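# Wheel loaded cart through self-closing door to taped bay

## Task

Push or pull the loaded utility cart through the self-closing door and leave it parked in the yellow-taped area, all four of its wheels fully within the tape and none resting on the tape line. Every carton has to finish in the cart's top tray without any part overhanging the tray edges. The result only counts if it stays that way without the robot: at the end the robot must not be holding, touching or propping up anything it moved, so release everything and back away. The robot must stay upright and not finish leaning; a fall or tilt means failure.

## Robot and tools

Robot: a Hello Robot Stretch 3 with one arm. It has a two-wheel differential base (0.33 m long, 0.34 m wide), a lift that slides up a vertical mast, and a telescoping arm that reaches out to the robot's right side, ending in a wrist with yaw, pitch and roll plus a two-finger gripper. The base cannot move sideways, so to shift the gripper forward or back you drive the base. Spinning in place pivots about the point midway between the drive wheels, 0.05 m behind the front edge. With the arm pulled in and the wrist folded, the swept circle has radius 0.28 m; an unfolded, level wrist reaches beyond it.

Frames: the base frame sits on the floor between the drive wheels, x forward, y left, z up. hand_pose is reported in this frame, at the point where closed fingertips meet. The odometry frame is the base frame as it stood when the scene began; base_odometry counts wheel rotation, so wheel slip appears as travel. Heading is positive to the left, range -3.142 to 3.142.

Tool execute_actions: arguments are actions (a list holding one action, or empty to just read state and images) and cameras (list of head_camera, nav_camera, wrist_camera, or all; omitted or null means all, [] means none). An action may contain base, joints, or both, plus optional contact_limits; its motions start together. base holds exactly one command: translate_m, a relative straight drive in metres from the current position, forward positive, -1 to 1; or rotate_rad, a relative spin in radians, counter-clockwise (left) positive, -3.2 to 3.2. joints is a single dictionary of absolute targets keyed by joint name: lift_m 0 to 1.1 (arm height on mast, metres); arm_m 0 to 0.52 (extension, metres); wrist_yaw_rad -1.345 to 4.42 (0 along the arm, positive toward the robot's front, 3.0 folded over the base); wrist_pitch_rad -1.57 to 0.451 (0 level, negative tips fingers down); wrist_roll_rad -2.911 to 2.911; gripper_m -0.089 to 0.179 (larger is wider; the actual fingertip gap is somewhat smaller, zero below 0.007); head_pan_rad -3.953 to 1.73 (0 forward, positive left, -1.57 along the arm); head_tilt_rad -1.53 to 0.419 (negative looks down). contact_limits takes only arm_m, an effort percentage 1 to 100 at which the arm stops (contact_stop); smaller is gentler. Joints or the base left out of an action may still be pushing toward earlier targets. Unknown keys or out-of-range numbers cause the whole call to be refused. An action runs at most 15 s. If a result reports a stop, the remaining execute_actions, wait and finished_scene calls in the same reply are skipped.

Tool wait: seconds, 0 to 10; returns state and images with nothing new commanded. Tool zoom_image: camera plus region [x0, y0, x1, y1] in pixels of that camera's latest full image, at most 504 by 504. Tool finished_scene: scene number; ends the scene irreversibly and reports success.

Result lines: base_status and joint_status tell how each motion ended: done (for the base, wheels turned the commanded amount even if slipping), off_target (stopped short, may still push), contact_stop, time_out, torque_fault (target dropped). After a contact stop the arm or lift goes slack until commanded again; a slack lift may sink under load. on_its_own describes uncommanded joints; its held at value is the held target, not the measured position. motor_effort gives percent effort, positive toward higher values, with the peak of the last action in brackets; readings carry fixed biases and noise. Positive wheel effort pushes forward. lidar_m lists 12 distances in metres, 30-degree sectors starting straight ahead and going counter-clockwise (4th left, 7th behind, 10th right), scanning a plane 0.17 m above the floor, 0.15 to 12 m, blind to clear objects; some sectors are partly hidden by the robot. wrist_depth_mm and head_depth_mm are 7x7 grids of median depth in mm (head image arrives sideways). base_tilt is degrees of forward and right lean. turned_by_wheels and turned_by_imu give rotation since the last result. Camera calibration lines give intrinsics and the base-to-camera transform.

Speed: full speed (0.30 m/s, 1.9 rad/s) needs the arm stowed: lift_m under 0.30, arm_m under 0.03, wrist_yaw_rad over 2.54; otherwise 0.10 m/s and 0.63 rad/s.

Gripper: to hold, command a gripper_m narrower than the object; to let go, open at least 0.02 beyond where contact occurred. Neither the reading nor done confirms a grasp.

Cautions: fold or unfold the wrist only with lift_m between 0.32 and 0.95, pitch -0.4 and roll near 0; once folded, lift_m may go down to 0.25. With yaw below -0.4 keep pitch at -0.5 or lower. Pushing on something rigid with the gripper higher than roughly 0.45 m can tip the robot; a second push after a contact stop is riskier. Driving while gripping or pushing an immovable object, or snagging furniture (especially reversing), can tip it; reverse the last move in small steps, free the gripper, and lower lift to about 0.2 if still leaning. The base, wrist and head do not stop on contact; wrist servos shut off for 10 s after prolonged strain. Avoid dropping cartons, slamming, hard hits and excessive force. Loose objects may occasionally get nudged by something. The simulation keeps running while you compose replies, and the robot holds its last command meanwhile; base moves are measured from the last reported state.

Each tool is called after "Call:" by a JSON object that holds its "fn" and its "kwargs", one argument or row to a line.

## Session

Call:
{"fn": "execute_actions", "kwargs": {
  "actions": []
}}

Scene clock: 0.00 s.
base_odometry: x=+0.000 y=+0.000 heading=+0.000 (m, m, rad; odometry frame)
turned_by_wheels: +0.000 (rad since the last result)
turned_by_imu: +0.000 (rad since the last result)
base_tilt: forward=+3.3 right=+1.0 (deg)
lidar_m: 1.08 1.30 1.48 1.89 1.87 1.03 0.82 0.81 0.84 0.67 0.66 0.72
head_depth_mm: 848 857 865 874 890 898 914 / 975 989 1000 1013 1031 1045 1064 / 1146 1165 1188 1204 1223 1248 1271 / 1486 1606 1644 1667 1708 1745 1801 / 1789 2051 2126 2159 2180 2198 2094 / 2066 2567 2701 2758 2904 2727 2120 / 2068 2774 2814 2828 2829 2792 2139
base_status: not commanded
joint_positions: lift_m=+0.308 arm_m=-0.001 wrist_yaw_rad=+2.954 wrist_pitch_rad=-0.468 wrist_roll_rad=+0.018 gripper_m=+0.037 head_pan_rad=-0.009 head_tilt_rad=-0.015
joint_status: not commanded
motor_effort: left_wheel=-1 right_wheel=+0 lift_m=+34 arm_m=+0 wrist_yaw_rad=+0 wrist_pitch_rad=+7 wrist_roll_rad=+0 gripper_m=+1 head_pan_rad=-1 head_tilt_rad=+5 (%)
hand_pose: x=+0.0194 y=+0.0698 z=+0.3101 quat_wxyz=(+0.229, +0.706, +0.097, +0.663) (m; base frame)
wrist_depth_mm: - - - - - - - / - - - - - - - / 968 - 950 961 933 940 909 / 767 740 735 741 735 740 725 / 618 624 616 618 630 603 600 / 528 529 - 536 - 514 509 / 468 - - - 434 443 447
pictures: head_camera (sideways: a quarter turn clockwise sets it upright), nav_camera (sideways: a quarter turn counterclockwise sets it upright), wrist_camera
Images, in order (width x height): head_camera 896x504, nav_camera 672x504, wrist_camera 644x364.

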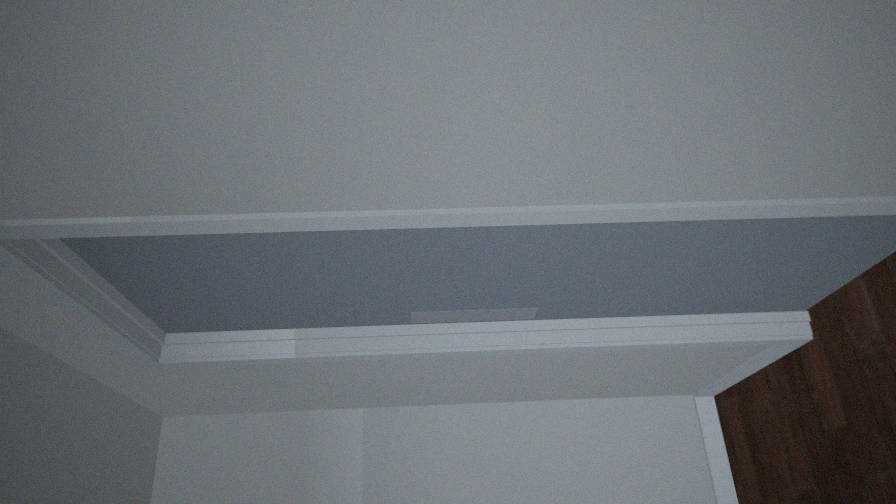

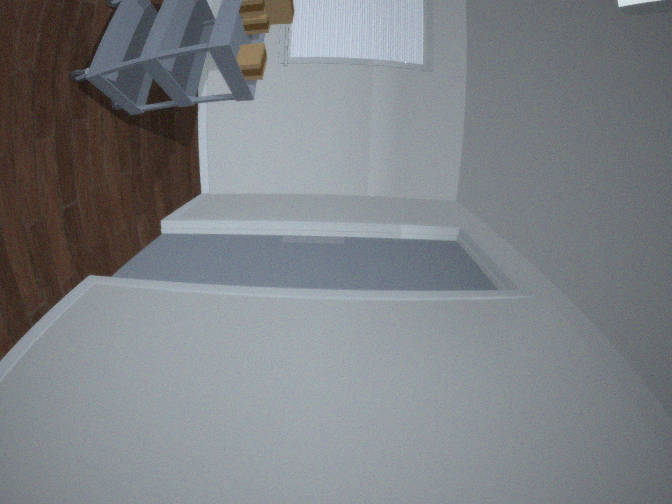

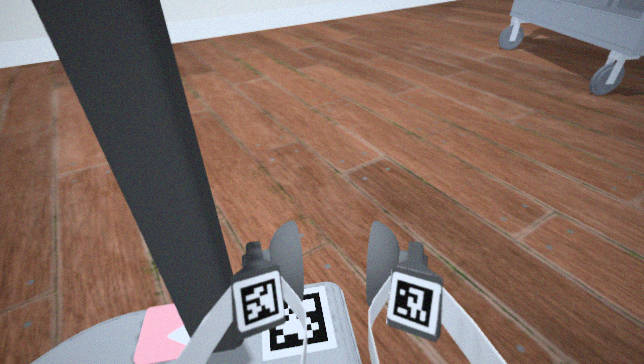

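Call:
{"fn": "execute_actions", "kwargs": {
  "actions": [
    {"joints":{"head_pan_rad":0.75,"head_tilt_rad":-0.55}}
  ],
  "cameras": ["head_camera","nav_camera"]
}}

Call:
{"fn": "execute_actions", "kwargs": {
  "actions": [
    {"joints":{"head_pan_rad":0.15,"head_tilt_rad":-0.65}}
  ],
  "cameras": ["head_camera","nav_camera"]
}}

Scene clock: 4.70 s.
base_odometry: x=+0.000 y=+0.000 heading=+0.000 (m, m, rad; odometry frame)
turned_by_wheels: +0.000 (rad since the last result)
turned_by_imu: -0.001 (rad since the last result)
base_tilt: forward=+3.2 right=+1.0 (deg)
lidar_m: 1.08 1.30 1.48 1.89 1.88 1.03 0.82 0.81 0.84 0.67 0.66 0.72
head_depth_mm: 2432 2654 2896 2398 1838 1487 1261 / 2497 2731 2916 2289 1838 1490 1256 / 2571 2725 1846 1881 1783 1497 1253 / 2640 1793 1506 1648 1728 1496 1261 / 2736 1595 1893 2018 1848 1494 1263 / 2784 3030 3242 2291 1833 1489 1259 / 2834 3010 3021 2398 1853 1498 1259
base_status: not commanded
joint_positions: lift_m=+0.308 arm_m=-0.001 wrist_yaw_rad=+2.954 wrist_pitch_rad=-0.468 wrist_roll_rad=+0.018 gripper_m=+0.037 head_pan_rad=+0.743 head_tilt_rad=-0.543
joint_status: all done
motor_effort: left_wheel=-1(1) right_wheel=+0(0) lift_m=+33(33) arm_m=-1(1) wrist_yaw_rad=+1(0) wrist_pitch_rad=+7(8) wrist_roll_rad=+0(0) gripper_m=+0(1) head_pan_rad=+2(32) head_tilt_rad=-6(46) (%)
hand_pose: x=+0.0194 y=+0.0698 z=+0.3101 quat_wxyz=(+0.229, +0.706, +0.097, +0.663) (m; base frame)
wrist_depth_mm: - - - - - - - / - - - - - - - / 961 - 958 950 945 927 917 / 756 736 753 747 739 730 722 / 625 624 608 614 627 606 596 / 531 522 - 532 - 515 510 / 470 - - - 440 447 450
pictures: head_camera (sideways: a quarter turn clockwise sets it upright), nav_camera (sideways: a quarter turn counterclockwise sets it upright)
camera_calibration (this result's frames):
head_camera: T_world_to_cam=[[-0.411736, -0.353977, -0.839746, 1.12115], [-0.641399, 0.767156, -0.00889415, 0.012938], [0.647365, 0.53495, -0.542907, 0.655632], [0, 0, 0, 1]] pos_world=[0.0454812, 0.036204, 1.29754]
nav_camera: T_world_to_cam=[[0.346437, 0.362306, 0.865283, -1.08629], [0.69227, -0.721212, 0.0248147, 0.0151502], [0.633044, 0.590413, -0.500668, 0.612074], [0, 0, 0, 1]] pos_world=[-0.0216272, 0.0431189, 1.24602]
Images, in order (width x height): head_camera 896x504, nav_camera 672x504.

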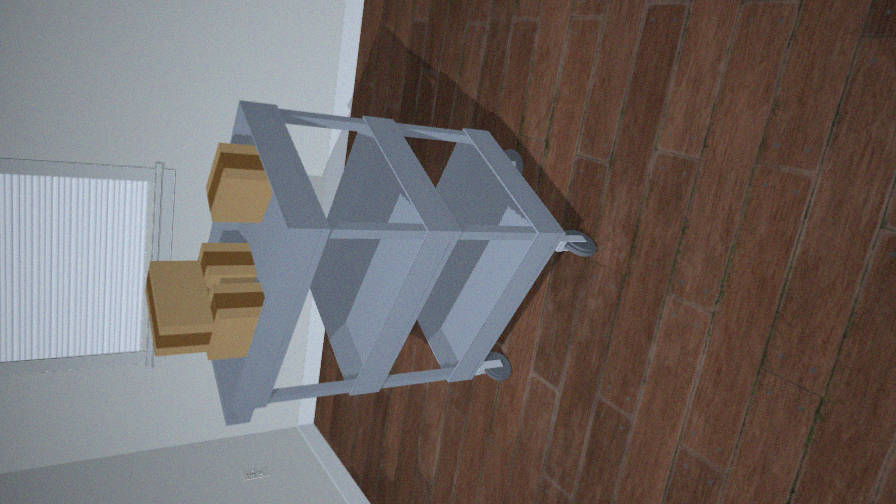

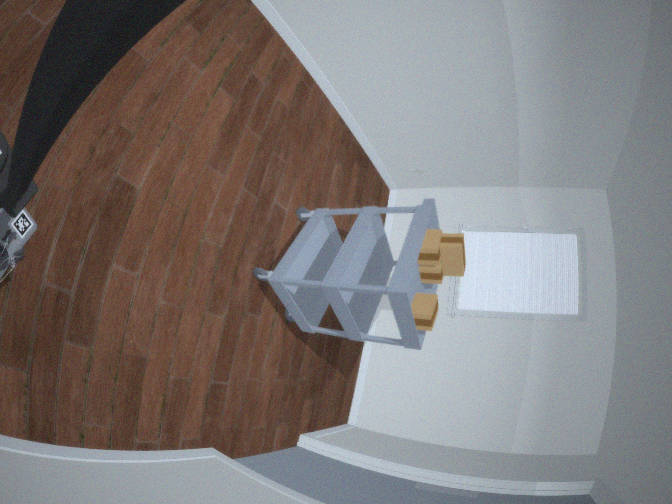

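Scene clock: 5.60 s.
base_odometry: x=+0.000 y=+0.000 heading=+0.000 (m, m, rad; odometry frame)
turned_by_wheels: +0.000 (rad since the last result)
turned_by_imu: +0.000 (rad since the last result)
base_tilt: forward=+3.3 right=+1.0 (deg)
lidar_m: 1.08 1.30 1.48 1.89 1.87 1.03 0.82 0.81 0.84 0.67 0.66 0.72
head_depth_mm: 1006 1055 1119 1190 1272 1327 1198 / 1354 1265 1362 1474 1560 1400 1201 / 1688 1821 1993 2008 1671 1400 1199 / 1984 2241 2438 2064 1669 1393 1198 / 2554 2865 2707 2059 1669 1391 1201 / 2506 2803 2732 2073 1663 1389 1201 / 2455 2698 2727 1896 1673 1389 1202
base_status: not commanded
joint_positions: lift_m=+0.308 arm_m=-0.001 wrist_yaw_rad=+2.954 wrist_pitch_rad=-0.468 wrist_roll_rad=+0.018 gripper_m=+0.037 head_pan_rad=+0.157 head_tilt_rad=-0.642
joint_status: all done
motor_effort: left_wheel=-1(1) right_wheel=+0(1) lift_m=+33(33) arm_m=-1(0) wrist_yaw_rad=+0(0) wrist_pitch_rad=+7(7) wrist_roll_rad=+0(0) gripper_m=+0(0) head_pan_rad=-3(27) head_tilt_rad=-5(19) (%)
hand_pose: x=+0.0194 y=+0.0698 z=+0.3101 quat_wxyz=(+0.229, +0.706, +0.097, +0.663) (m; base frame)
wrist_depth_mm: - - - - - - - / - - - - - - - / 970 - 960 954 936 940 923 / 759 735 750 740 727 731 720 / 624 622 615 612 632 603 602 / 527 522 - 532 - 517 512 / 467 - - - 440 449 449
pictures: head_camera (sideways: a quarter turn clockwise sets it upright), nav_camera (sideways: a quarter turn counterclockwise sets it upright)
camera_calibration (this result's frames):
head_camera: T_world_to_cam=[[-0.617927, -0.0800122, -0.782154, 1.04732], [-0.11167, 0.993655, -0.013425, 0.0156038], [0.778265, 0.0790477, -0.622941, 0.758955], [0, 0, 0, 1]] pos_world=[0.0582418, 0.0082999, 1.29216]
nav_camera: T_world_to_cam=[[0.5708, 0.123468, 0.811753, -1.01786], [0.180678, -0.983285, 0.0225104, 0.0212739], [0.800964, 0.133817, -0.583567, 0.718905], [0, 0, 0, 1]] pos_world=[0.00133289, 0.0503892, 1.2453]
Images, in order (width x height): head_camera 896x504, nav_camera 672x504.

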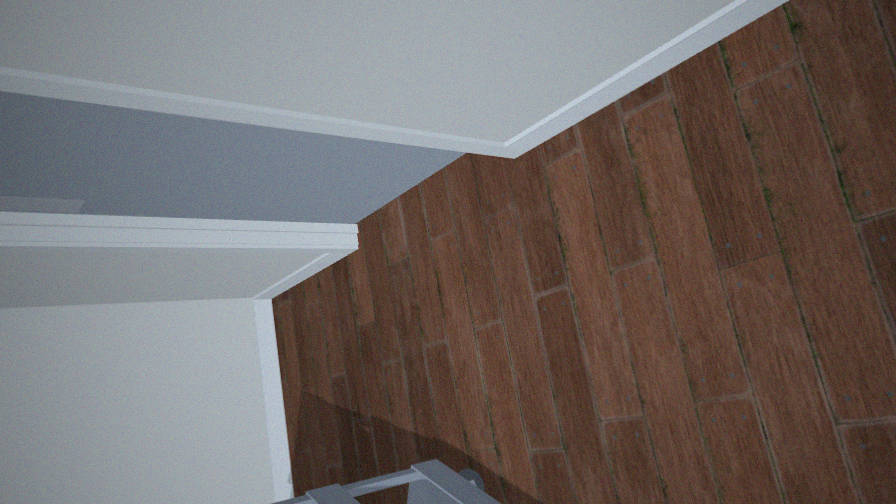

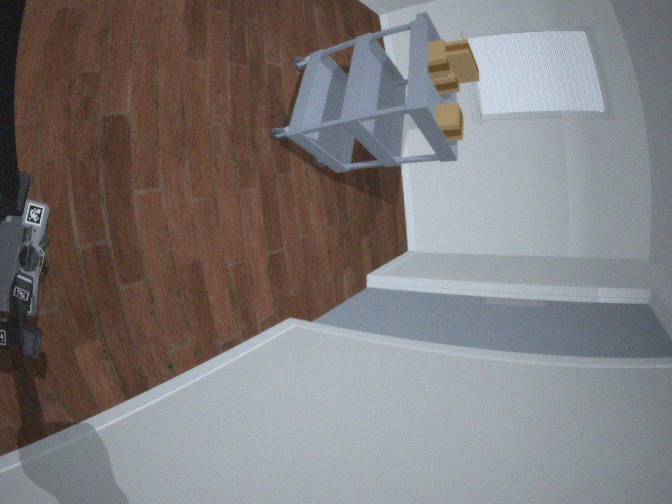

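Call:
{"fn": "execute_actions", "kwargs": {
  "actions": [
    {"base":{"rotate_rad":0.33},"joints":{"lift_m":0.28}}
  ],
  "cameras": []
}}

Call:
{"fn": "execute_actions", "kwargs": {
  "actions": [
    {"base":{"translate_m":1.0}}
  ],
  "cameras": []
}}

Call:
{"fn": "execute_actions", "kwargs": {
  "actions": [
    {"base":{"translate_m":0.08},"joints":{"lift_m":0.5,"wrist_pitch_rad":-0.4}}
  ],
  "cameras": []
}}

Call:
{"fn": "execute_actions", "kwargs": {
  "actions": [
    {"base":{"rotate_rad":1.22},"joints":{"wrist_yaw_rad":1.57,"head_pan_rad":-0.2,"head_tilt_rad":-0.9}}
  ],
  "cameras": []
}}

Call:
{"fn": "execute_actions", "kwargs": {
  "actions": [
    {"joints":{"wrist_pitch_rad":0,"gripper_m":0.17,"lift_m":0.42}}
  ]
}}

Scene clock: 31.60 s.
base_odometry: x=+0.000 y=+0.000 heading=+0.330 (m, m, rad; odometry frame)
turned_by_wheels: +0.330 (rad since the last result)
turned_by_imu: +0.329 (rad since the last result)
base_tilt: forward=+3.2 right=+1.1 (deg)
lidar_m: 1.41 1.30 1.98 1.87 1.24 0.86 0.81 0.83 0.70 0.66 0.67 0.88
head_depth_mm: 2328 2276 2305 2077 1670 1399 1204 / 2546 2839 2750 2061 1671 1394 1196 / 2559 2864 2758 2092 1660 1402 1202 / 2536 2875 2749 2082 1662 1395 1200 / 2575 1499 1814 1893 1665 1396 1204 / 2569 1455 1663 1830 1662 1390 1201 / 2502 1477 1831 1938 1669 1389 1200
base_status: done
joint_positions: lift_m=+0.280 arm_m=-0.001 wrist_yaw_rad=+2.954 wrist_pitch_rad=-0.468 wrist_roll_rad=+0.018 gripper_m=+0.037 head_pan_rad=+0.157 head_tilt_rad=-0.642
joint_status: all done
motor_effort: left_wheel=-1(6) right_wheel=+1(6) lift_m=+23(25) arm_m=+0(0) wrist_yaw_rad=+0(0) wrist_pitch_rad=+7(8) wrist_roll_rad=+0(0) gripper_m=+0(1) head_pan_rad=-3(3) head_tilt_rad=-6(5) (%)
hand_pose: x=+0.0194 y=+0.0698 z=+0.2819 quat_wxyz=(+0.229, +0.706, +0.097, +0.663) (m; base frame)
wrist_depth_mm: - - - - - - - / - - - - - - - / 901 - 890 881 873 857 862 / 705 691 705 693 691 680 677 / 582 572 575 567 588 563 559 / 494 506 - - - 481 482 / - - - - 410 420 416
pictures: none
No camera images: the call's "cameras" was empty. Leave "cameras" out to get every camera's image.

Scene clock: 36.63 s.
base_odometry: x=+0.946 y=+0.324 heading=+0.330 (m, m, rad; odometry frame)
turned_by_wheels: +0.000 (rad since the last result)
turned_by_imu: +0.001 (rad since the last result)
base_tilt: forward=+3.2 right=+1.2 (deg)
lidar_m: 1.82 0.51 0.48 1.94 1.98 1.91 1.80 0.90 0.62 0.59 0.60 0.89
head_depth_mm: 1660 1836 2008 1912 1661 1397 1203 / 1668 1864 2106 2077 1669 1394 1202 / 1681 1869 2146 2077 1665 1388 1202 / 1682 1890 2131 2077 1664 1384 1205 / 1690 1884 2152 2071 1672 1396 1197 / 1691 1885 2169 1866 1002 1150 1154 / 1698 1916 2175 746 1025 894 1061
base_status: done
joint_positions: lift_m=+0.280 arm_m=-0.001 wrist_yaw_rad=+2.954 wrist_pitch_rad=-0.468 wrist_roll_rad=+0.018 gripper_m=+0.037 head_pan_rad=+0.157 head_tilt_rad=-0.643
joint_status: not commanded
motor_effort: left_wheel=-2(5) right_wheel=+1(6) lift_m=+23(23) arm_m=+0(0) wrist_yaw_rad=+0(0) wrist_pitch_rad=+7(7) wrist_roll_rad=+0(0) gripper_m=+1(1) head_pan_rad=-3(3) head_tilt_rad=-5(4) (%)
hand_pose: x=+0.0194 y=+0.0698 z=+0.2819 quat_wxyz=(+0.229, +0.706, +0.097, +0.663) (m; base frame)
wrist_depth_mm: - - - - - 981 921 / - - - - - 730 717 / 885 - 896 875 634 521 494 / 705 683 705 689 658 674 651 / 582 575 578 570 583 566 559 / 492 505 - - - 479 481 / - - - - 411 420 415
pictures: none
No camera images: the call's "cameras" was empty. Leave "cameras" out to get every camera's image.

Scene clock: 39.47 s.
base_odometry: x=+1.022 y=+0.350 heading=+0.330 (m, m, rad; odometry frame)
turned_by_wheels: +0.000 (rad since the last result)
turned_by_imu: +0.000 (rad since the last result)
base_tilt: forward=+3.2 right=+1.0 (deg)
lidar_m: 1.80 0.48 0.45 1.94 1.99 1.99 1.88 0.89 0.62 0.58 0.58 0.89
head_depth_mm: 1590 1757 1948 1906 1643 1396 1203 / 1600 1788 2026 2081 1671 1389 1201 / 1601 1799 2052 2079 1663 1388 1200 / 1606 1804 2038 2063 1661 1391 1201 / 1623 1805 2072 2068 1666 1398 1197 / 1627 1820 2065 2069 1569 1025 1124 / 1633 1835 2075 744 978 885 1039
base_status: done
joint_positions: lift_m=+0.500 arm_m=-0.001 wrist_yaw_rad=+2.954 wrist_pitch_rad=-0.417 wrist_roll_rad=+0.018 gripper_m=+0.037 head_pan_rad=+0.157 head_tilt_rad=-0.643
joint_status: all done
motor_effort: left_wheel=-2(7) right_wheel=+2(6) lift_m=+44(44) arm_m=+0(1) wrist_yaw_rad=+0(0) wrist_pitch_rad=+8(11) wrist_roll_rad=+0(0) gripper_m=+1(1) head_pan_rad=-3(4) head_tilt_rad=-4(4) (%)
hand_pose: x=+0.0207 y=+0.0764 z=+0.5125 quat_wxyz=(+0.212, +0.708, +0.079, +0.669) (m; base frame)
wrist_depth_mm: - - - - 939 910 738 / - - - - 471 439 419 / - - - - - - - / - - - - 846 864 - / 959 970 989 959 635 711 680 / 796 805 - 772 - 732 590 / 692 688 - 683 663 677 682
pictures: none
No camera images: the call's "cameras" was empty. Leave "cameras" out to get every camera's image.

Scene clock: 42.33 s.
base_odometry: x=+1.022 y=+0.350 heading=+1.550 (m, m, rad; odometry frame)
turned_by_wheels: +1.220 (rad since the last result)
turned_by_imu: +1.224 (rad since the last result)
base_tilt: forward=+3.2 right=+1.0 (deg)
lidar_m: 0.44 1.94 2.08 1.91 1.69 0.76 0.59 0.58 0.71 1.05 0.61 0.46
head_depth_mm: 1999 666 648 963 1354 1257 1123 / 1026 684 679 1001 1178 1246 1141 / 780 834 722 977 1156 1272 1118 / 772 828 721 961 937 1225 1120 / 783 824 718 677 938 1219 1117 / 1824 894 1770 1569 1393 1243 1109 / 1842 2100 1875 1599 1397 1238 1114
base_status: done
joint_positions: lift_m=+0.500 arm_m=-0.001 wrist_yaw_rad=+1.572 wrist_pitch_rad=-0.417 wrist_roll_rad=+0.018 gripper_m=+0.037 head_pan_rad=-0.193 head_tilt_rad=-0.889
joint_status: all done
motor_effort: left_wheel=-2(5) right_wheel=+2(5) lift_m=+44(44) arm_m=+0(1) wrist_yaw_rad=-2(3) wrist_pitch_rad=+8(8) wrist_roll_rad=+0(0) gripper_m=+0(2) head_pan_rad=-3(22) head_tilt_rad=-6(33) (%)
hand_pose: x=+0.2031 y=-0.1441 z=+0.5125 quat_wxyz=(+0.590, +0.596, -0.390, +0.381) (m; base frame)
wrist_depth_mm: - - 532 877 866 664 438 / - - 364 359 355 352 342 / - - 392 386 383 376 380 / - - - 888 866 - - / 960 967 885 720 733 655 929 / 809 795 792 555 - 544 782 / 690 691 672 684 657 655 682
pictures: none
No camera images: the call's "cameras" was empty. Leave "cameras" out to get every camera's image.

Scene clock: 44.13 s.
base_odometry: x=+1.022 y=+0.350 heading=+1.550 (m, m, rad; odometry frame)
turned_by_wheels: +0.000 (rad since the last result)
turned_by_imu: +0.000 (rad since the last result)
base_tilt: forward=+3.3 right=+1.0 (deg)
lidar_m: 0.44 1.93 2.08 1.92 1.70 0.76 0.59 0.58 0.71 1.05 0.61 0.46
head_depth_mm: 2013 668 649 964 1357 1251 1128 / 1031 685 680 1007 1170 1252 1132 / 781 833 720 979 1160 1244 1137 / 773 829 719 959 937 1222 1113 / 780 819 716 675 937 1227 1115 / 1816 893 1747 1566 1399 1242 1116 / 1850 2075 1888 1603 1395 1239 1119
base_status: not commanded
joint_positions: lift_m=+0.420 arm_m=-0.001 wrist_yaw_rad=+1.572 wrist_pitch_rad=-0.020 wrist_roll_rad=+0.018 gripper_m=+0.170 head_pan_rad=-0.193 head_tilt_rad=-0.889
joint_status: all done
motor_effort: left_wheel=-2(2) right_wheel=+1(1) lift_m=+22(40) arm_m=-1(0) wrist_yaw_rad=-1(2) wrist_pitch_rad=+10(9) wrist_roll_rad=+0(0) gripper_m=+0(91) head_pan_rad=-4(4) head_tilt_rad=-7(8) (%)
hand_pose: x=+0.2343 y=-0.1440 z=+0.5298 quat_wxyz=(+0.501, +0.510, -0.499, +0.491) (m; base frame)
wrist_depth_mm: - - - 705 716 - - / - - - - - - 358 / - - 756 - - - - / - - 378 367 363 359 356 / - - 384 381 376 369 363 / - - - 923 914 - - / - 907 704 694 701 675 -
pictures: head_camera (sideways: a quarter turn clockwise sets it upright), nav_camera (sideways: a quarter turn counterclockwise sets it upright), wrist_camera
camera_calibration (this result's frames):
head_camera: T_world_to_cam=[[-0.777099, 0.169842, -0.606029, 0.818771], [0.231357, 0.97257, -0.0240973, 0.0273995], [0.585313, -0.158935, -0.795078, 0.984006], [0, 0, 0, 1]] pos_world=[0.0539762, -0.00931706, 1.27922]
nav_camera: T_world_to_cam=[[0.756028, -0.114478, 0.644451, -0.800943], [-0.162878, -0.986519, 0.0158367, 0.0320642], [0.63395, -0.11694, -0.764482, 0.955238], [0, 0, 0, 1]] pos_world=[0.00518551, 0.0516472, 1.24592]
wrist_camera: T_world_to_cam=[[0.0336219, -0.999269, -0.0182141, -0.138023], [-0.162224, 0.0125263, -0.986674, 0.599867], [0.986181, 0.0361286, -0.161685, 0.0218144], [0, 0, 0, 1]] pos_world=[0.0804407, -0.146224, 0.592886]
Images, in order (width x height): head_camera 896x504, nav_camera 672x504, wrist_camera 644x364.

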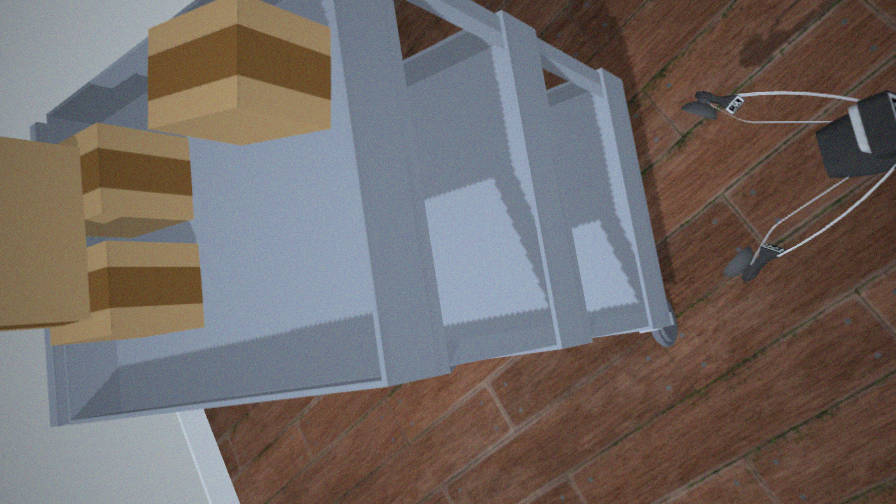

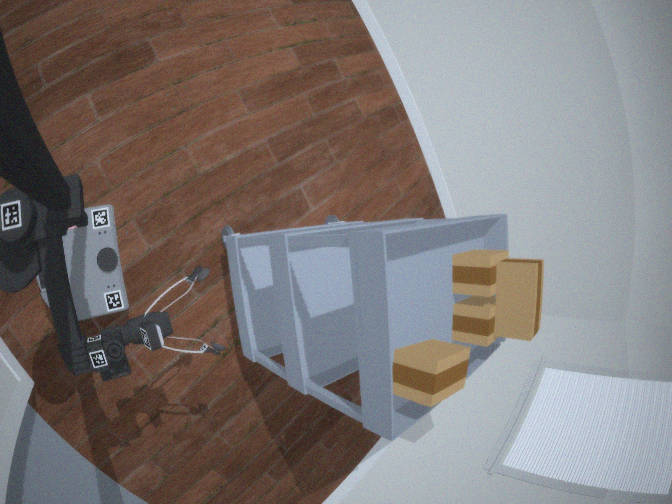

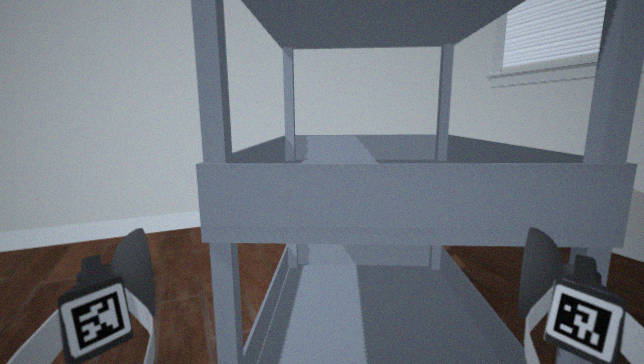

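Call:
{"fn": "execute_actions", "kwargs": {
  "actions": [
    {"base":{"translate_m":0.15},"joints":{"wrist_roll_rad":1.57,"gripper_m":0.179,"lift_m":0.40,"arm_m":0.08,"head_tilt_rad":-1.2,"head_pan_rad":-0.5}}
  ],
  "cameras": ["head_camera","wrist_camera"]
}}

Scene clock: 50.87 s.
base_odometry: x=+1.025 y=+0.500 heading=+1.550 (m, m, rad; odometry frame)
turned_by_wheels: +0.000 (rad since the last result)
turned_by_imu: -0.001 (rad since the last result)
base_tilt: forward=+3.3 right=+1.0 (deg)
lidar_m: 0.29 1.81 1.94 1.97 1.95 0.94 0.73 0.71 0.86 1.21 0.41 0.30
head_depth_mm: 599 599 1472 1375 1292 - 1130 / 513 577 903 1346 1295 1207 1116 / 502 575 906 1203 1266 - - / 587 591 888 1102 1267 - - / 643 590 549 867 1240 1204 - / 640 586 530 846 1241 1177 1116 / 630 585 539 1340 1250 1178 1105
base_status: done
joint_positions: lift_m=+0.400 arm_m=+0.080 wrist_yaw_rad=+1.571 wrist_pitch_rad=-0.019 wrist_roll_rad=+1.567 gripper_m=+0.179 head_pan_rad=-0.493 head_tilt_rad=-1.185
joint_status: all done
motor_effort: left_wheel=-2(2) right_wheel=+1(4) lift_m=+23(24) arm_m=+3(4) wrist_yaw_rad=+0(2) wrist_pitch_rad=+10(10) wrist_roll_rad=+1(3) gripper_m=+1(51) head_pan_rad=-3(20) head_tilt_rad=-9(37) (%)
hand_pose: x=+0.2344 y=-0.2247 z=+0.5098 quat_wxyz=(+0.009, +0.707, -0.707, -0.006) (m; base frame)
wrist_depth_mm: 343 501 - 193 196 642 443 / 343 507 - 198 201 661 443 / 341 509 - 204 207 655 443 / 341 513 - 210 854 649 439 / 342 550 - 216 818 648 440 / 319 663 - 224 - 637 - / - - - 230 - 967 -
pictures: head_camera (sideways: a quarter turn clockwise sets it upright), wrist_camera
camera_calibration (this result's frames):
head_camera: T_world_to_cam=[[-0.817606, 0.45948, -0.346985, 0.481587], [0.500843, 0.864833, -0.0349266, 0.0398427], [0.284036, -0.202341, -0.93722, 1.17056], [0, 0, 0, 1]] pos_world=[0.0413123, -0.0188842, 1.26557]
wrist_camera: T_world_to_cam=[[0.0129903, -0.00344079, -0.99991, 0.510001], [-0.141378, 0.989942, -0.00524321, 0.29556], [0.98987, 0.141433, 0.0123732, -0.0444622], [0, 0, 0, 1]] pos_world=[0.0791724, -0.284544, 0.512055]
Images, in order (width x height): head_camera 896x504, wrist_camera 644x364.

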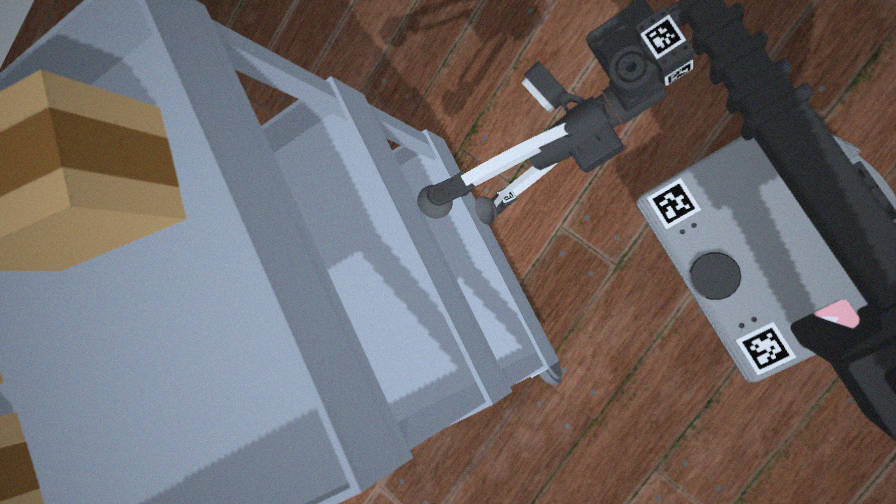

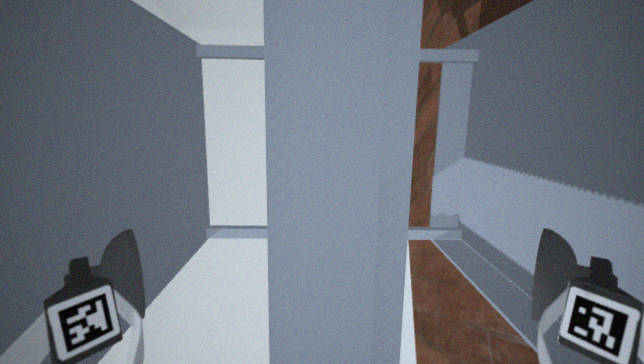

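Centered between the fingers.

Call:
{"fn": "execute_actions", "kwargs": {
  "actions": [
    {"base":{"translate_m":0.10}}
  ],
  "cameras": []
}}

Call:
{"fn": "execute_actions", "kwargs": {
  "actions": [
    {"joints":{"gripper_m":0.04}}
  ],
  "cameras": ["head_camera","wrist_camera"]
}}

Scene clock: 55.17 s.
base_odometry: x=+1.027 y=+0.600 heading=+1.550 (m, m, rad; odometry frame)
turned_by_wheels: +0.000 (rad since the last result)
turned_by_imu: -0.001 (rad since the last result)
base_tilt: forward=+3.2 right=+1.0 (deg)
lidar_m: 0.20 1.72 1.83 2.02 1.99 1.06 0.82 0.80 0.95 1.26 0.27 0.20
head_depth_mm: 497 530 572 1361 1295 - 1131 / 490 494 556 889 1292 1202 1115 / 506 564 549 856 1260 - - / 637 592 547 802 1233 - - / 625 589 544 515 1041 1199 - / 611 588 542 504 1252 1181 1115 / 570 584 544 1316 1248 1178 1106
base_status: done
joint_positions: lift_m=+0.400 arm_m=+0.080 wrist_yaw_rad=+1.571 wrist_pitch_rad=-0.019 wrist_roll_rad=+1.568 gripper_m=+0.179 head_pan_rad=-0.493 head_tilt_rad=-1.186
joint_status: not commanded
motor_effort: left_wheel=-3(2) right_wheel=+1(5) lift_m=+22(23) arm_m=+3(3) wrist_yaw_rad=-1(1) wrist_pitch_rad=+9(10) wrist_roll_rad=+1(1) gripper_m=+1(2) head_pan_rad=-3(3) head_tilt_rad=-9(9) (%)
hand_pose: x=+0.2344 y=-0.2247 z=+0.5098 quat_wxyz=(+0.009, +0.707, -0.707, -0.006) (m; base frame)
wrist_depth_mm: 341 506 99 99 100 100 445 / 342 505 102 102 102 104 440 / 343 504 106 105 105 107 441 / 340 510 109 108 108 545 440 / 341 545 112 111 112 545 438 / 321 662 115 114 115 573 - / - - 119 118 119 519 -
pictures: none
No camera images: the call's "cameras" was empty. Leave "cameras" out to get every camera's image.

Scene clock: 57.40 s.
base_odometry: x=+1.027 y=+0.600 heading=+1.549 (m, m, rad; odometry frame)
turned_by_wheels: +0.000 (rad since the last result)
turned_by_imu: -0.001 (rad since the last result)
base_tilt: forward=+3.3 right=+1.1 (deg)
lidar_m: 0.20 1.72 1.84 2.01 1.99 1.06 0.82 0.80 0.95 1.26 0.28 0.21
head_depth_mm: 499 553 572 1359 1300 - 1127 / 489 505 559 1000 1291 1205 1110 / 502 557 549 866 1257 - - / 639 593 546 829 1232 - - / 627 590 544 520 1112 1204 - / 616 587 542 509 1249 1176 1119 / 580 583 541 1309 1253 1173 1106
base_status: not commanded
joint_positions: lift_m=+0.400 arm_m=+0.080 wrist_yaw_rad=+1.575 wrist_pitch_rad=-0.031 wrist_roll_rad=+1.572 gripper_m=+0.043 head_pan_rad=-0.493 head_tilt_rad=-1.186
joint_status: all done
motor_effort: left_wheel=-2(3) right_wheel=+5(14) lift_m=+24(24) arm_m=+3(3) wrist_yaw_rad=-5(6) wrist_pitch_rad=+15(19) wrist_roll_rad=-1(1) gripper_m=-5(99) head_pan_rad=-3(1) head_tilt_rad=-8(9) (%)
hand_pose: x=+0.2340 y=-0.2235 z=+0.5068 quat_wxyz=(+0.011, +0.709, -0.705, -0.011) (m; base frame)
wrist_depth_mm: 351 521 106 106 107 485 433 / 346 521 109 109 110 563 432 / 349 524 113 113 114 560 431 / 349 522 117 116 117 600 431 / 351 523 120 120 121 596 429 / 350 492 123 124 125 528 432 / 353 - 128 128 129 955 413
pictures: head_camera (sideways: a quarter turn clockwise sets it upright), wrist_camera
camera_calibration (this result's frames):
head_camera: T_world_to_cam=[[-0.817625, 0.459589, -0.346796, 0.481342], [0.500917, 0.86479, -0.034933, 0.0398505], [0.283851, -0.202278, -0.93729, 1.17065], [0, 0, 0, 1]] pos_world=[0.0413041, -0.018884, 1.26556]
wrist_camera: T_world_to_cam=[[0.00150266, 0.000836497, -0.999999, 0.510712], [-0.145803, 0.989313, 0.000608466, 0.292271], [0.989312, 0.145802, 0.00160856, -0.0376743], [0, 0, 0, 1]] pos_world=[0.0791182, -0.284081, 0.510594]
Images, in order (width x height): head_camera 896x504, wrist_camera 644x364.

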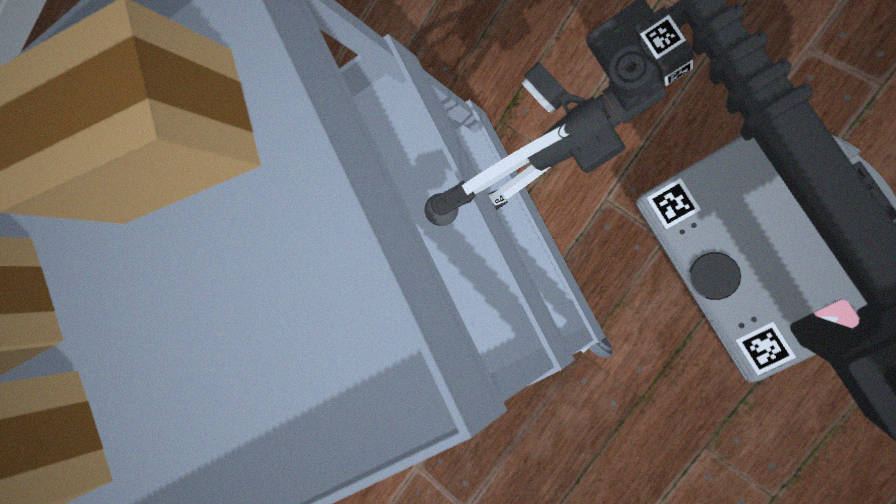

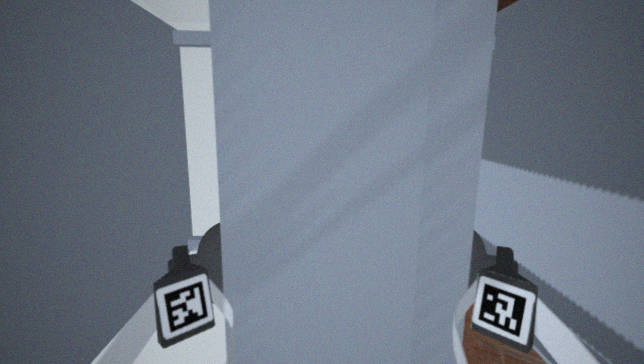

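Call:
{"fn": "execute_actions", "kwargs": {
  "actions": [
    {"base":{"rotate_rad":0.6},"joints":{"gripper_m":0.02,"wrist_yaw_rad":1.2,"arm_m":0.04,"head_pan_rad":-0.9}}
  ],
  "cameras": ["nav_camera","wrist_camera"]
}}

Call:
{"fn": "execute_actions", "kwargs": {
  "actions": [
    {"base":{"rotate_rad":0.55},"joints":{"wrist_yaw_rad":0.9}}
  ],
  "cameras": ["nav_camera","wrist_camera"]
}}

Scene clock: 65.27 s.
base_odometry: x=+1.027 y=+0.600 heading=+2.149 (m, m, rad; odometry frame)
turned_by_wheels: +0.600 (rad since the last result)
turned_by_imu: +0.588 (rad since the last result)
base_tilt: forward=+3.3 right=+1.0 (deg)
lidar_m: 1.72 1.88 2.00 1.98 1.01 0.82 0.80 0.97 1.37 0.37 0.32 0.32
head_depth_mm: 563 586 630 1373 1283 1205 1126 / 490 536 569 1014 1305 1177 1131 / 501 562 554 882 1240 - - / 647 592 567 881 1266 - - / 642 590 555 875 1251 1193 1104 / 640 588 542 864 1243 1179 1112 / 636 585 533 1313 1249 1173 1105
base_status: done
joint_positions: lift_m=+0.400 arm_m=+0.040 wrist_yaw_rad=+1.172 wrist_pitch_rad=-0.031 wrist_roll_rad=+1.555 gripper_m=+0.028 head_pan_rad=-0.893 head_tilt_rad=-1.186
joint_status: wrist_yaw_rad off_target (ended at +1.172, target +1.200); gripper_m off_target (ended at +0.028, target +0.020); the others done
on_its_own: gripper_m is held at +0.027, not at your +0.020, by its stall guard, which is still easing; wrist_yaw_rad is at rest, and its effort (+30) is outside its rest range (-12 to +12)
motor_effort: left_wheel=-5(10) right_wheel=+5(24) lift_m=+25(25) arm_m=-4(13) wrist_yaw_rad=+30(61) wrist_pitch_rad=+15(15) wrist_roll_rad=+7(11) gripper_m=-18(99) head_pan_rad=-3(23) head_tilt_rad=-9(10) (%)
hand_pose: x=+0.2140 y=-0.2844 z=+0.5068 quat_wxyz=(+0.016, +0.553, -0.833, -0.008) (m; base frame)
wrist_depth_mm: 349 476 76 76 76 76 400 / 348 512 82 82 82 83 435 / 349 518 89 90 90 91 435 / 351 518 100 99 99 104 431 / 352 - 111 110 111 495 431 / 352 - 123 123 124 439 409 / - - 149 141 142 963 374
pictures: nav_camera (sideways: a quarter turn counterclockwise sets it upright), wrist_camera
camera_calibration (this result's frames):
nav_camera: T_world_to_cam=[[0.60174, -0.695488, 0.392689, -0.472035], [-0.758056, -0.652156, 0.00658472, 0.0477442], [0.251515, -0.301643, -0.919648, 1.15925], [0, 0, 0, 1]] pos_world=[0.0286661, 0.0525215, 1.25115]
wrist_camera: T_world_to_cam=[[-0.00479375, -0.0157913, -0.999864, 0.507365], [0.253811, 0.967113, -0.0164909, 0.266442], [0.967242, -0.253856, -0.000628082, -0.116787], [0, 0, 0, 1]] pos_world=[0.0477673, -0.279315, 0.511617]
Images, in order (width x height): nav_camera 672x504, wrist_camera 644x364.

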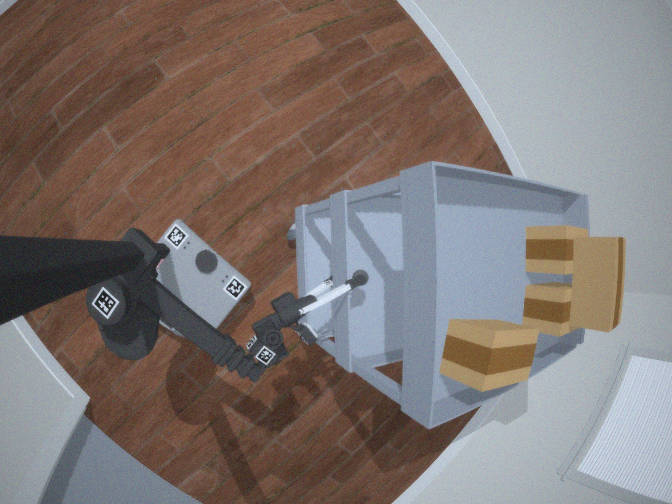

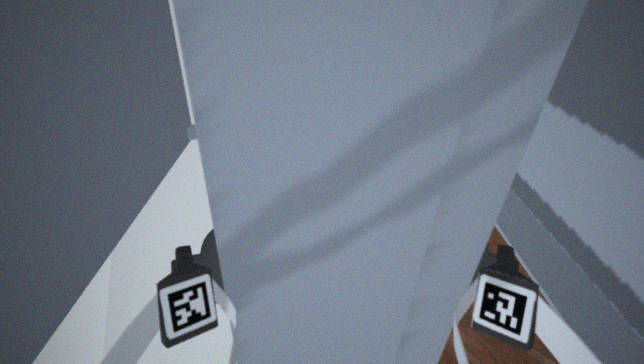

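Scene clock: 67.07 s.
base_odometry: x=+1.027 y=+0.600 heading=+2.699 (m, m, rad; odometry frame)
turned_by_wheels: +0.550 (rad since the last result)
turned_by_imu: +0.543 (rad since the last result)
base_tilt: forward=+3.1 right=+1.0 (deg)
lidar_m: 1.90 2.00 1.97 1.00 0.81 0.80 0.98 1.40 1.79 0.33 0.35 0.47
head_depth_mm: 656 578 528 855 1279 1200 1128 / 652 597 537 862 1110 1173 1121 / 649 594 893 879 1247 - - / 632 578 916 1190 1266 - - / 603 590 907 1327 1263 1191 1101 / 1695 1559 1447 1343 1252 1174 1110 / 1689 1559 1437 1345 1254 1171 1104
base_status: done
joint_positions: lift_m=+0.400 arm_m=+0.040 wrist_yaw_rad=+0.852 wrist_pitch_rad=-0.036 wrist_roll_rad=+1.561 gripper_m=+0.036 head_pan_rad=-0.893 head_tilt_rad=-1.186
joint_status: wrist_yaw_rad off_target (ended at +0.852, target +0.900)
on_its_own: gripper_m is held at +0.034, not at your +0.020, by its stall guard, which is still easing; wrist_yaw_rad is at rest, and its effort (+52) is outside its rest range (-12 to +12)
motor_effort: left_wheel=-7(11) right_wheel=+8(20) lift_m=+25(25) arm_m=-3(5) wrist_yaw_rad=+52(69) wrist_pitch_rad=+17(18) wrist_roll_rad=+4(14) gripper_m=-28(32) head_pan_rad=-3(3) head_tilt_rad=-10(10) (%)
hand_pose: x=+0.1706 y=-0.3533 z=+0.5054 quat_wxyz=(+0.013, +0.413, -0.911, -0.014) (m; base frame)
wrist_depth_mm: - - - - - - - / 326 - - - - - - / 346 50 50 50 50 50 50 / 354 68 62 62 62 63 63 / 354 - 82 82 82 83 397 / - - 120 121 121 728 375 / 306 311 307 228 315 807 324
pictures: nav_camera (sideways: a quarter turn counterclockwise sets it upright), wrist_camera
camera_calibration (this result's frames):
nav_camera: T_world_to_cam=[[0.601657, -0.695565, 0.392681, -0.472024], [-0.758136, -0.652063, 0.00658444, 0.0477451], [0.251473, -0.301668, -0.919651, 1.15926], [0, 0, 0, 1]] pos_world=[0.0286723, 0.0525191, 1.25115]
wrist_camera: T_world_to_cam=[[-0.00942364, -0.00535051, -0.999941, 0.509222], [0.545507, 0.838051, -0.00962522, 0.245149], [0.838053, -0.545566, -0.00497875, -0.171172], [0, 0, 0, 1]] pos_world=[0.0145194, -0.296108, 0.510699]
Images, in order (width x height): nav_camera 672x504, wrist_camera 644x364.

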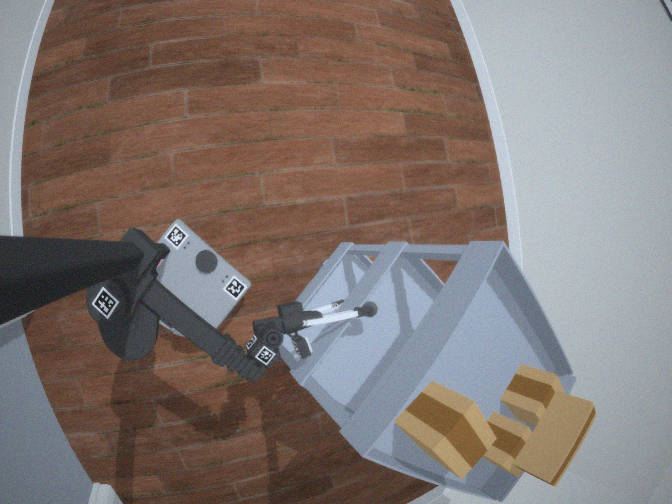

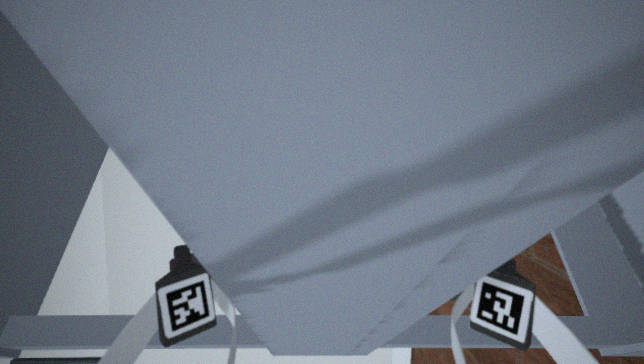

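Call:
{"fn": "execute_actions", "kwargs": {
  "actions": [
    {"base":{"translate_m":-0.3},"joints":{"wrist_yaw_rad":0.85,"gripper_m":0.03}}
  ],
  "cameras": ["nav_camera","wrist_camera"]
}}

Call:
{"fn": "execute_actions", "kwargs": {
  "actions": [
    {"base":{"translate_m":-0.3},"joints":{"wrist_yaw_rad":1.0}}
  ],
  "cameras": ["nav_camera","wrist_camera"]
}}

Scene clock: 73.70 s.
base_odometry: x=+1.298 y=+0.471 heading=+2.699 (m, m, rad; odometry frame)
turned_by_wheels: +0.000 (rad since the last result)
turned_by_imu: -0.001 (rad since the last result)
base_tilt: forward=+3.3 right=+1.1 (deg)
lidar_m: 2.15 2.19 1.41 0.71 0.58 0.66 0.73 0.98 1.60 0.37 0.36 0.38
head_depth_mm: 492 533 551 890 1283 1199 1129 / 654 583 568 884 1299 1173 1125 / 651 595 892 882 1254 - - / 647 593 896 1164 1261 - - / 643 591 896 1174 1262 1189 1104 / 617 580 785 1334 1257 1176 1111 / 1706 1507 1448 1334 1256 1176 1105
base_status: done
joint_positions: lift_m=+0.400 arm_m=+0.040 wrist_yaw_rad=+0.908 wrist_pitch_rad=-0.034 wrist_roll_rad=+1.562 gripper_m=+0.048 head_pan_rad=-0.893 head_tilt_rad=-1.186
joint_status: wrist_yaw_rad off_target (ended at +0.908, target +0.850); gripper_m off_target (ended at +0.048, target +0.030)
on_its_own: wrist_yaw_rad is held at +0.897, not at your +0.850, by its stall guard, which is not easing now; gripper_m is held at +0.047, not at your +0.030, by its stall guard, which is not easing now
motor_effort: left_wheel=+0(6) right_wheel=-3(9) lift_m=+26(26) arm_m=-2(1) wrist_yaw_rad=-12(33) wrist_pitch_rad=+17(18) wrist_roll_rad=+3(8) gripper_m=-24(93) head_pan_rad=-4(3) head_tilt_rad=-9(9) (%)
hand_pose: x=+0.1799 y=-0.3421 z=+0.5060 quat_wxyz=(+0.012, +0.439, -0.898, -0.013) (m; base frame)
wrist_depth_mm: 348 482 77 77 78 78 418 / 351 523 83 84 84 85 432 / 351 523 91 92 92 95 428 / 352 520 102 101 102 527 429 / 352 - 114 113 114 510 430 / 354 - 126 127 129 - 410 / - - 154 146 148 987 373
pictures: nav_camera (sideways: a quarter turn counterclockwise sets it upright), wrist_camera
camera_calibration (this result's frames):
nav_camera: T_world_to_cam=[[0.601526, -0.695681, 0.392676, -0.472017], [-0.75826, -0.651919, 0.00658425, 0.0477461], [0.251413, -0.301711, -0.919653, 1.15926], [0, 0, 0, 1]] pos_world=[0.028682, 0.052515, 1.25115]
wrist_camera: T_world_to_cam=[[-0.00648524, -0.00645854, -0.999958, 0.509071], [0.497168, 0.867609, -0.00882812, 0.249088], [0.86763, -0.497204, -0.00241568, -0.162907], [0, 0, 0, 1]] pos_world=[0.020806, -0.293822, 0.510855]
Images, in order (width x height): nav_camera 672x504, wrist_camera 644x364.

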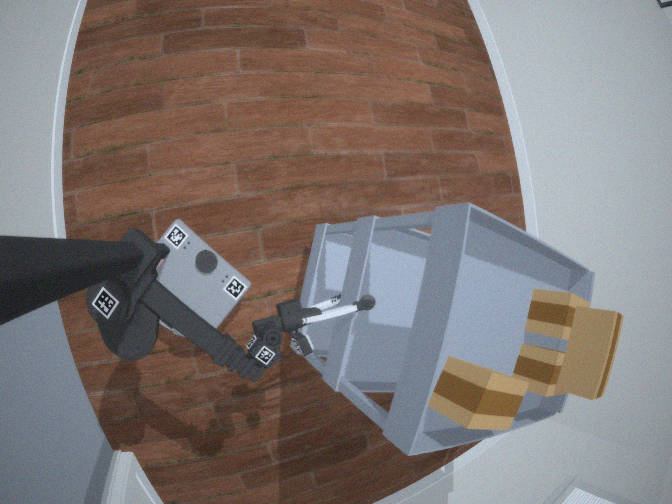

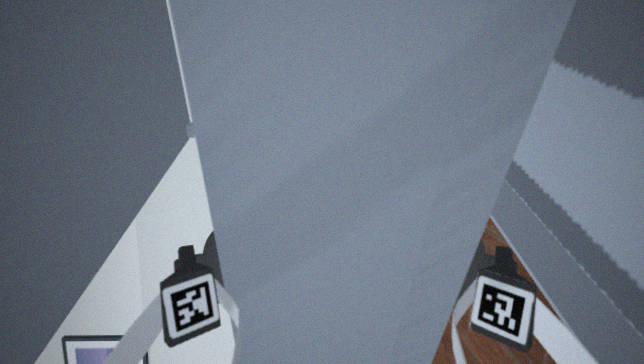

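Scene clock: 77.73 s.
base_odometry: x=+1.569 y=+0.343 heading=+2.699 (m, m, rad; odometry frame)
turned_by_wheels: +0.000 (rad since the last result)
turned_by_imu: -0.001 (rad since the last result)
base_tilt: forward=+3.3 right=+1.1 (deg)
lidar_m: 2.40 2.38 0.84 0.46 0.43 0.43 0.47 0.66 1.41 0.40 0.33 0.33
head_depth_mm: 512 592 762 1373 1281 1199 1133 / 496 547 895 1331 1294 1176 1128 / 522 581 892 1171 1240 - - / 647 593 566 1108 1271 - - / 642 591 552 875 1252 1194 1106 / 639 588 539 864 1258 1181 1110 / 637 585 534 1341 1248 1173 1107
base_status: done
joint_positions: lift_m=+0.400 arm_m=+0.040 wrist_yaw_rad=+1.010 wrist_pitch_rad=-0.037 wrist_roll_rad=+1.571 gripper_m=+0.048 head_pan_rad=-0.893 head_tilt_rad=-1.186
joint_status: all done
on_its_own: gripper_m is held at +0.047, not at your +0.030, by its stall guard, which is not easing now
motor_effort: left_wheel=-1(8) right_wheel=-2(9) lift_m=+27(28) arm_m=-4(5) wrist_yaw_rad=-10(39) wrist_pitch_rad=+18(19) wrist_roll_rad=-1(5) gripper_m=-24(23) head_pan_rad=-3(3) head_tilt_rad=-8(9) (%)
hand_pose: x=+0.1947 y=-0.3210 z=+0.5050 quat_wxyz=(+0.009, +0.484, -0.875, -0.017) (m; base frame)
wrist_depth_mm: 354 528 107 107 108 557 427 / 353 530 111 111 112 554 426 / 353 532 116 116 117 592 425 / 355 534 121 121 122 587 422 / 355 530 127 127 128 584 427 / 356 493 131 133 134 518 425 / 357 - 140 139 141 951 408
pictures: nav_camera (sideways: a quarter turn counterclockwise sets it upright), wrist_camera
camera_calibration (this result's frames):
nav_camera: T_world_to_cam=[[0.601498, -0.695709, 0.392671, -0.472009], [-0.758288, -0.651887, 0.00658406, 0.0477465], [0.251396, -0.301718, -0.919656, 1.15926], [0, 0, 0, 1]] pos_world=[0.0286841, 0.0525143, 1.25115]
wrist_camera: T_world_to_cam=[[-0.00416101, 0.00270905, -0.999988, 0.510784], [0.40717, 0.913352, 0.000780084, 0.250804], [0.913343, -0.407162, -0.00490351, -0.143958], [0, 0, 0, 1]] pos_world=[0.0314884, -0.28907, 0.509877]
Images, in order (width x height): nav_camera 672x504, wrist_camera 644x364.

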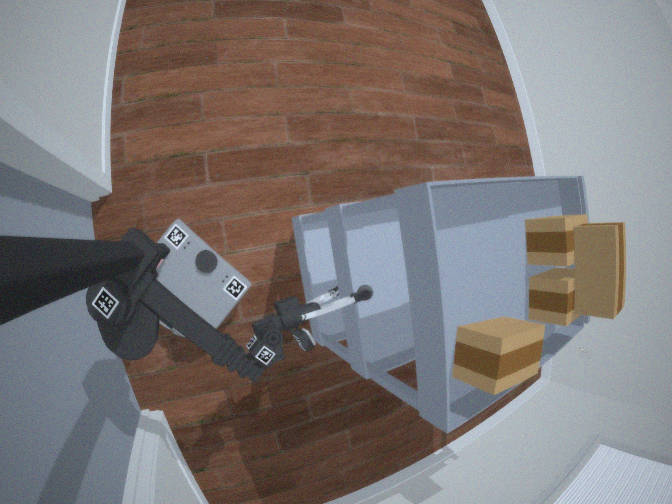

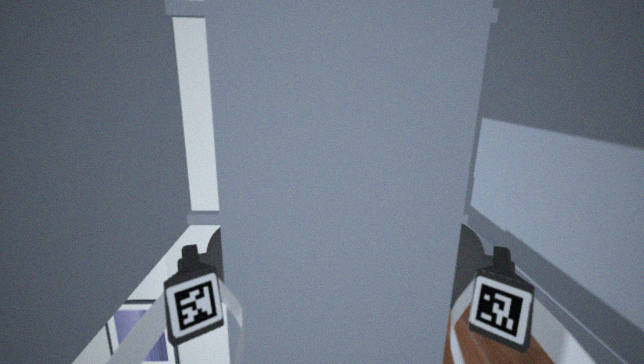

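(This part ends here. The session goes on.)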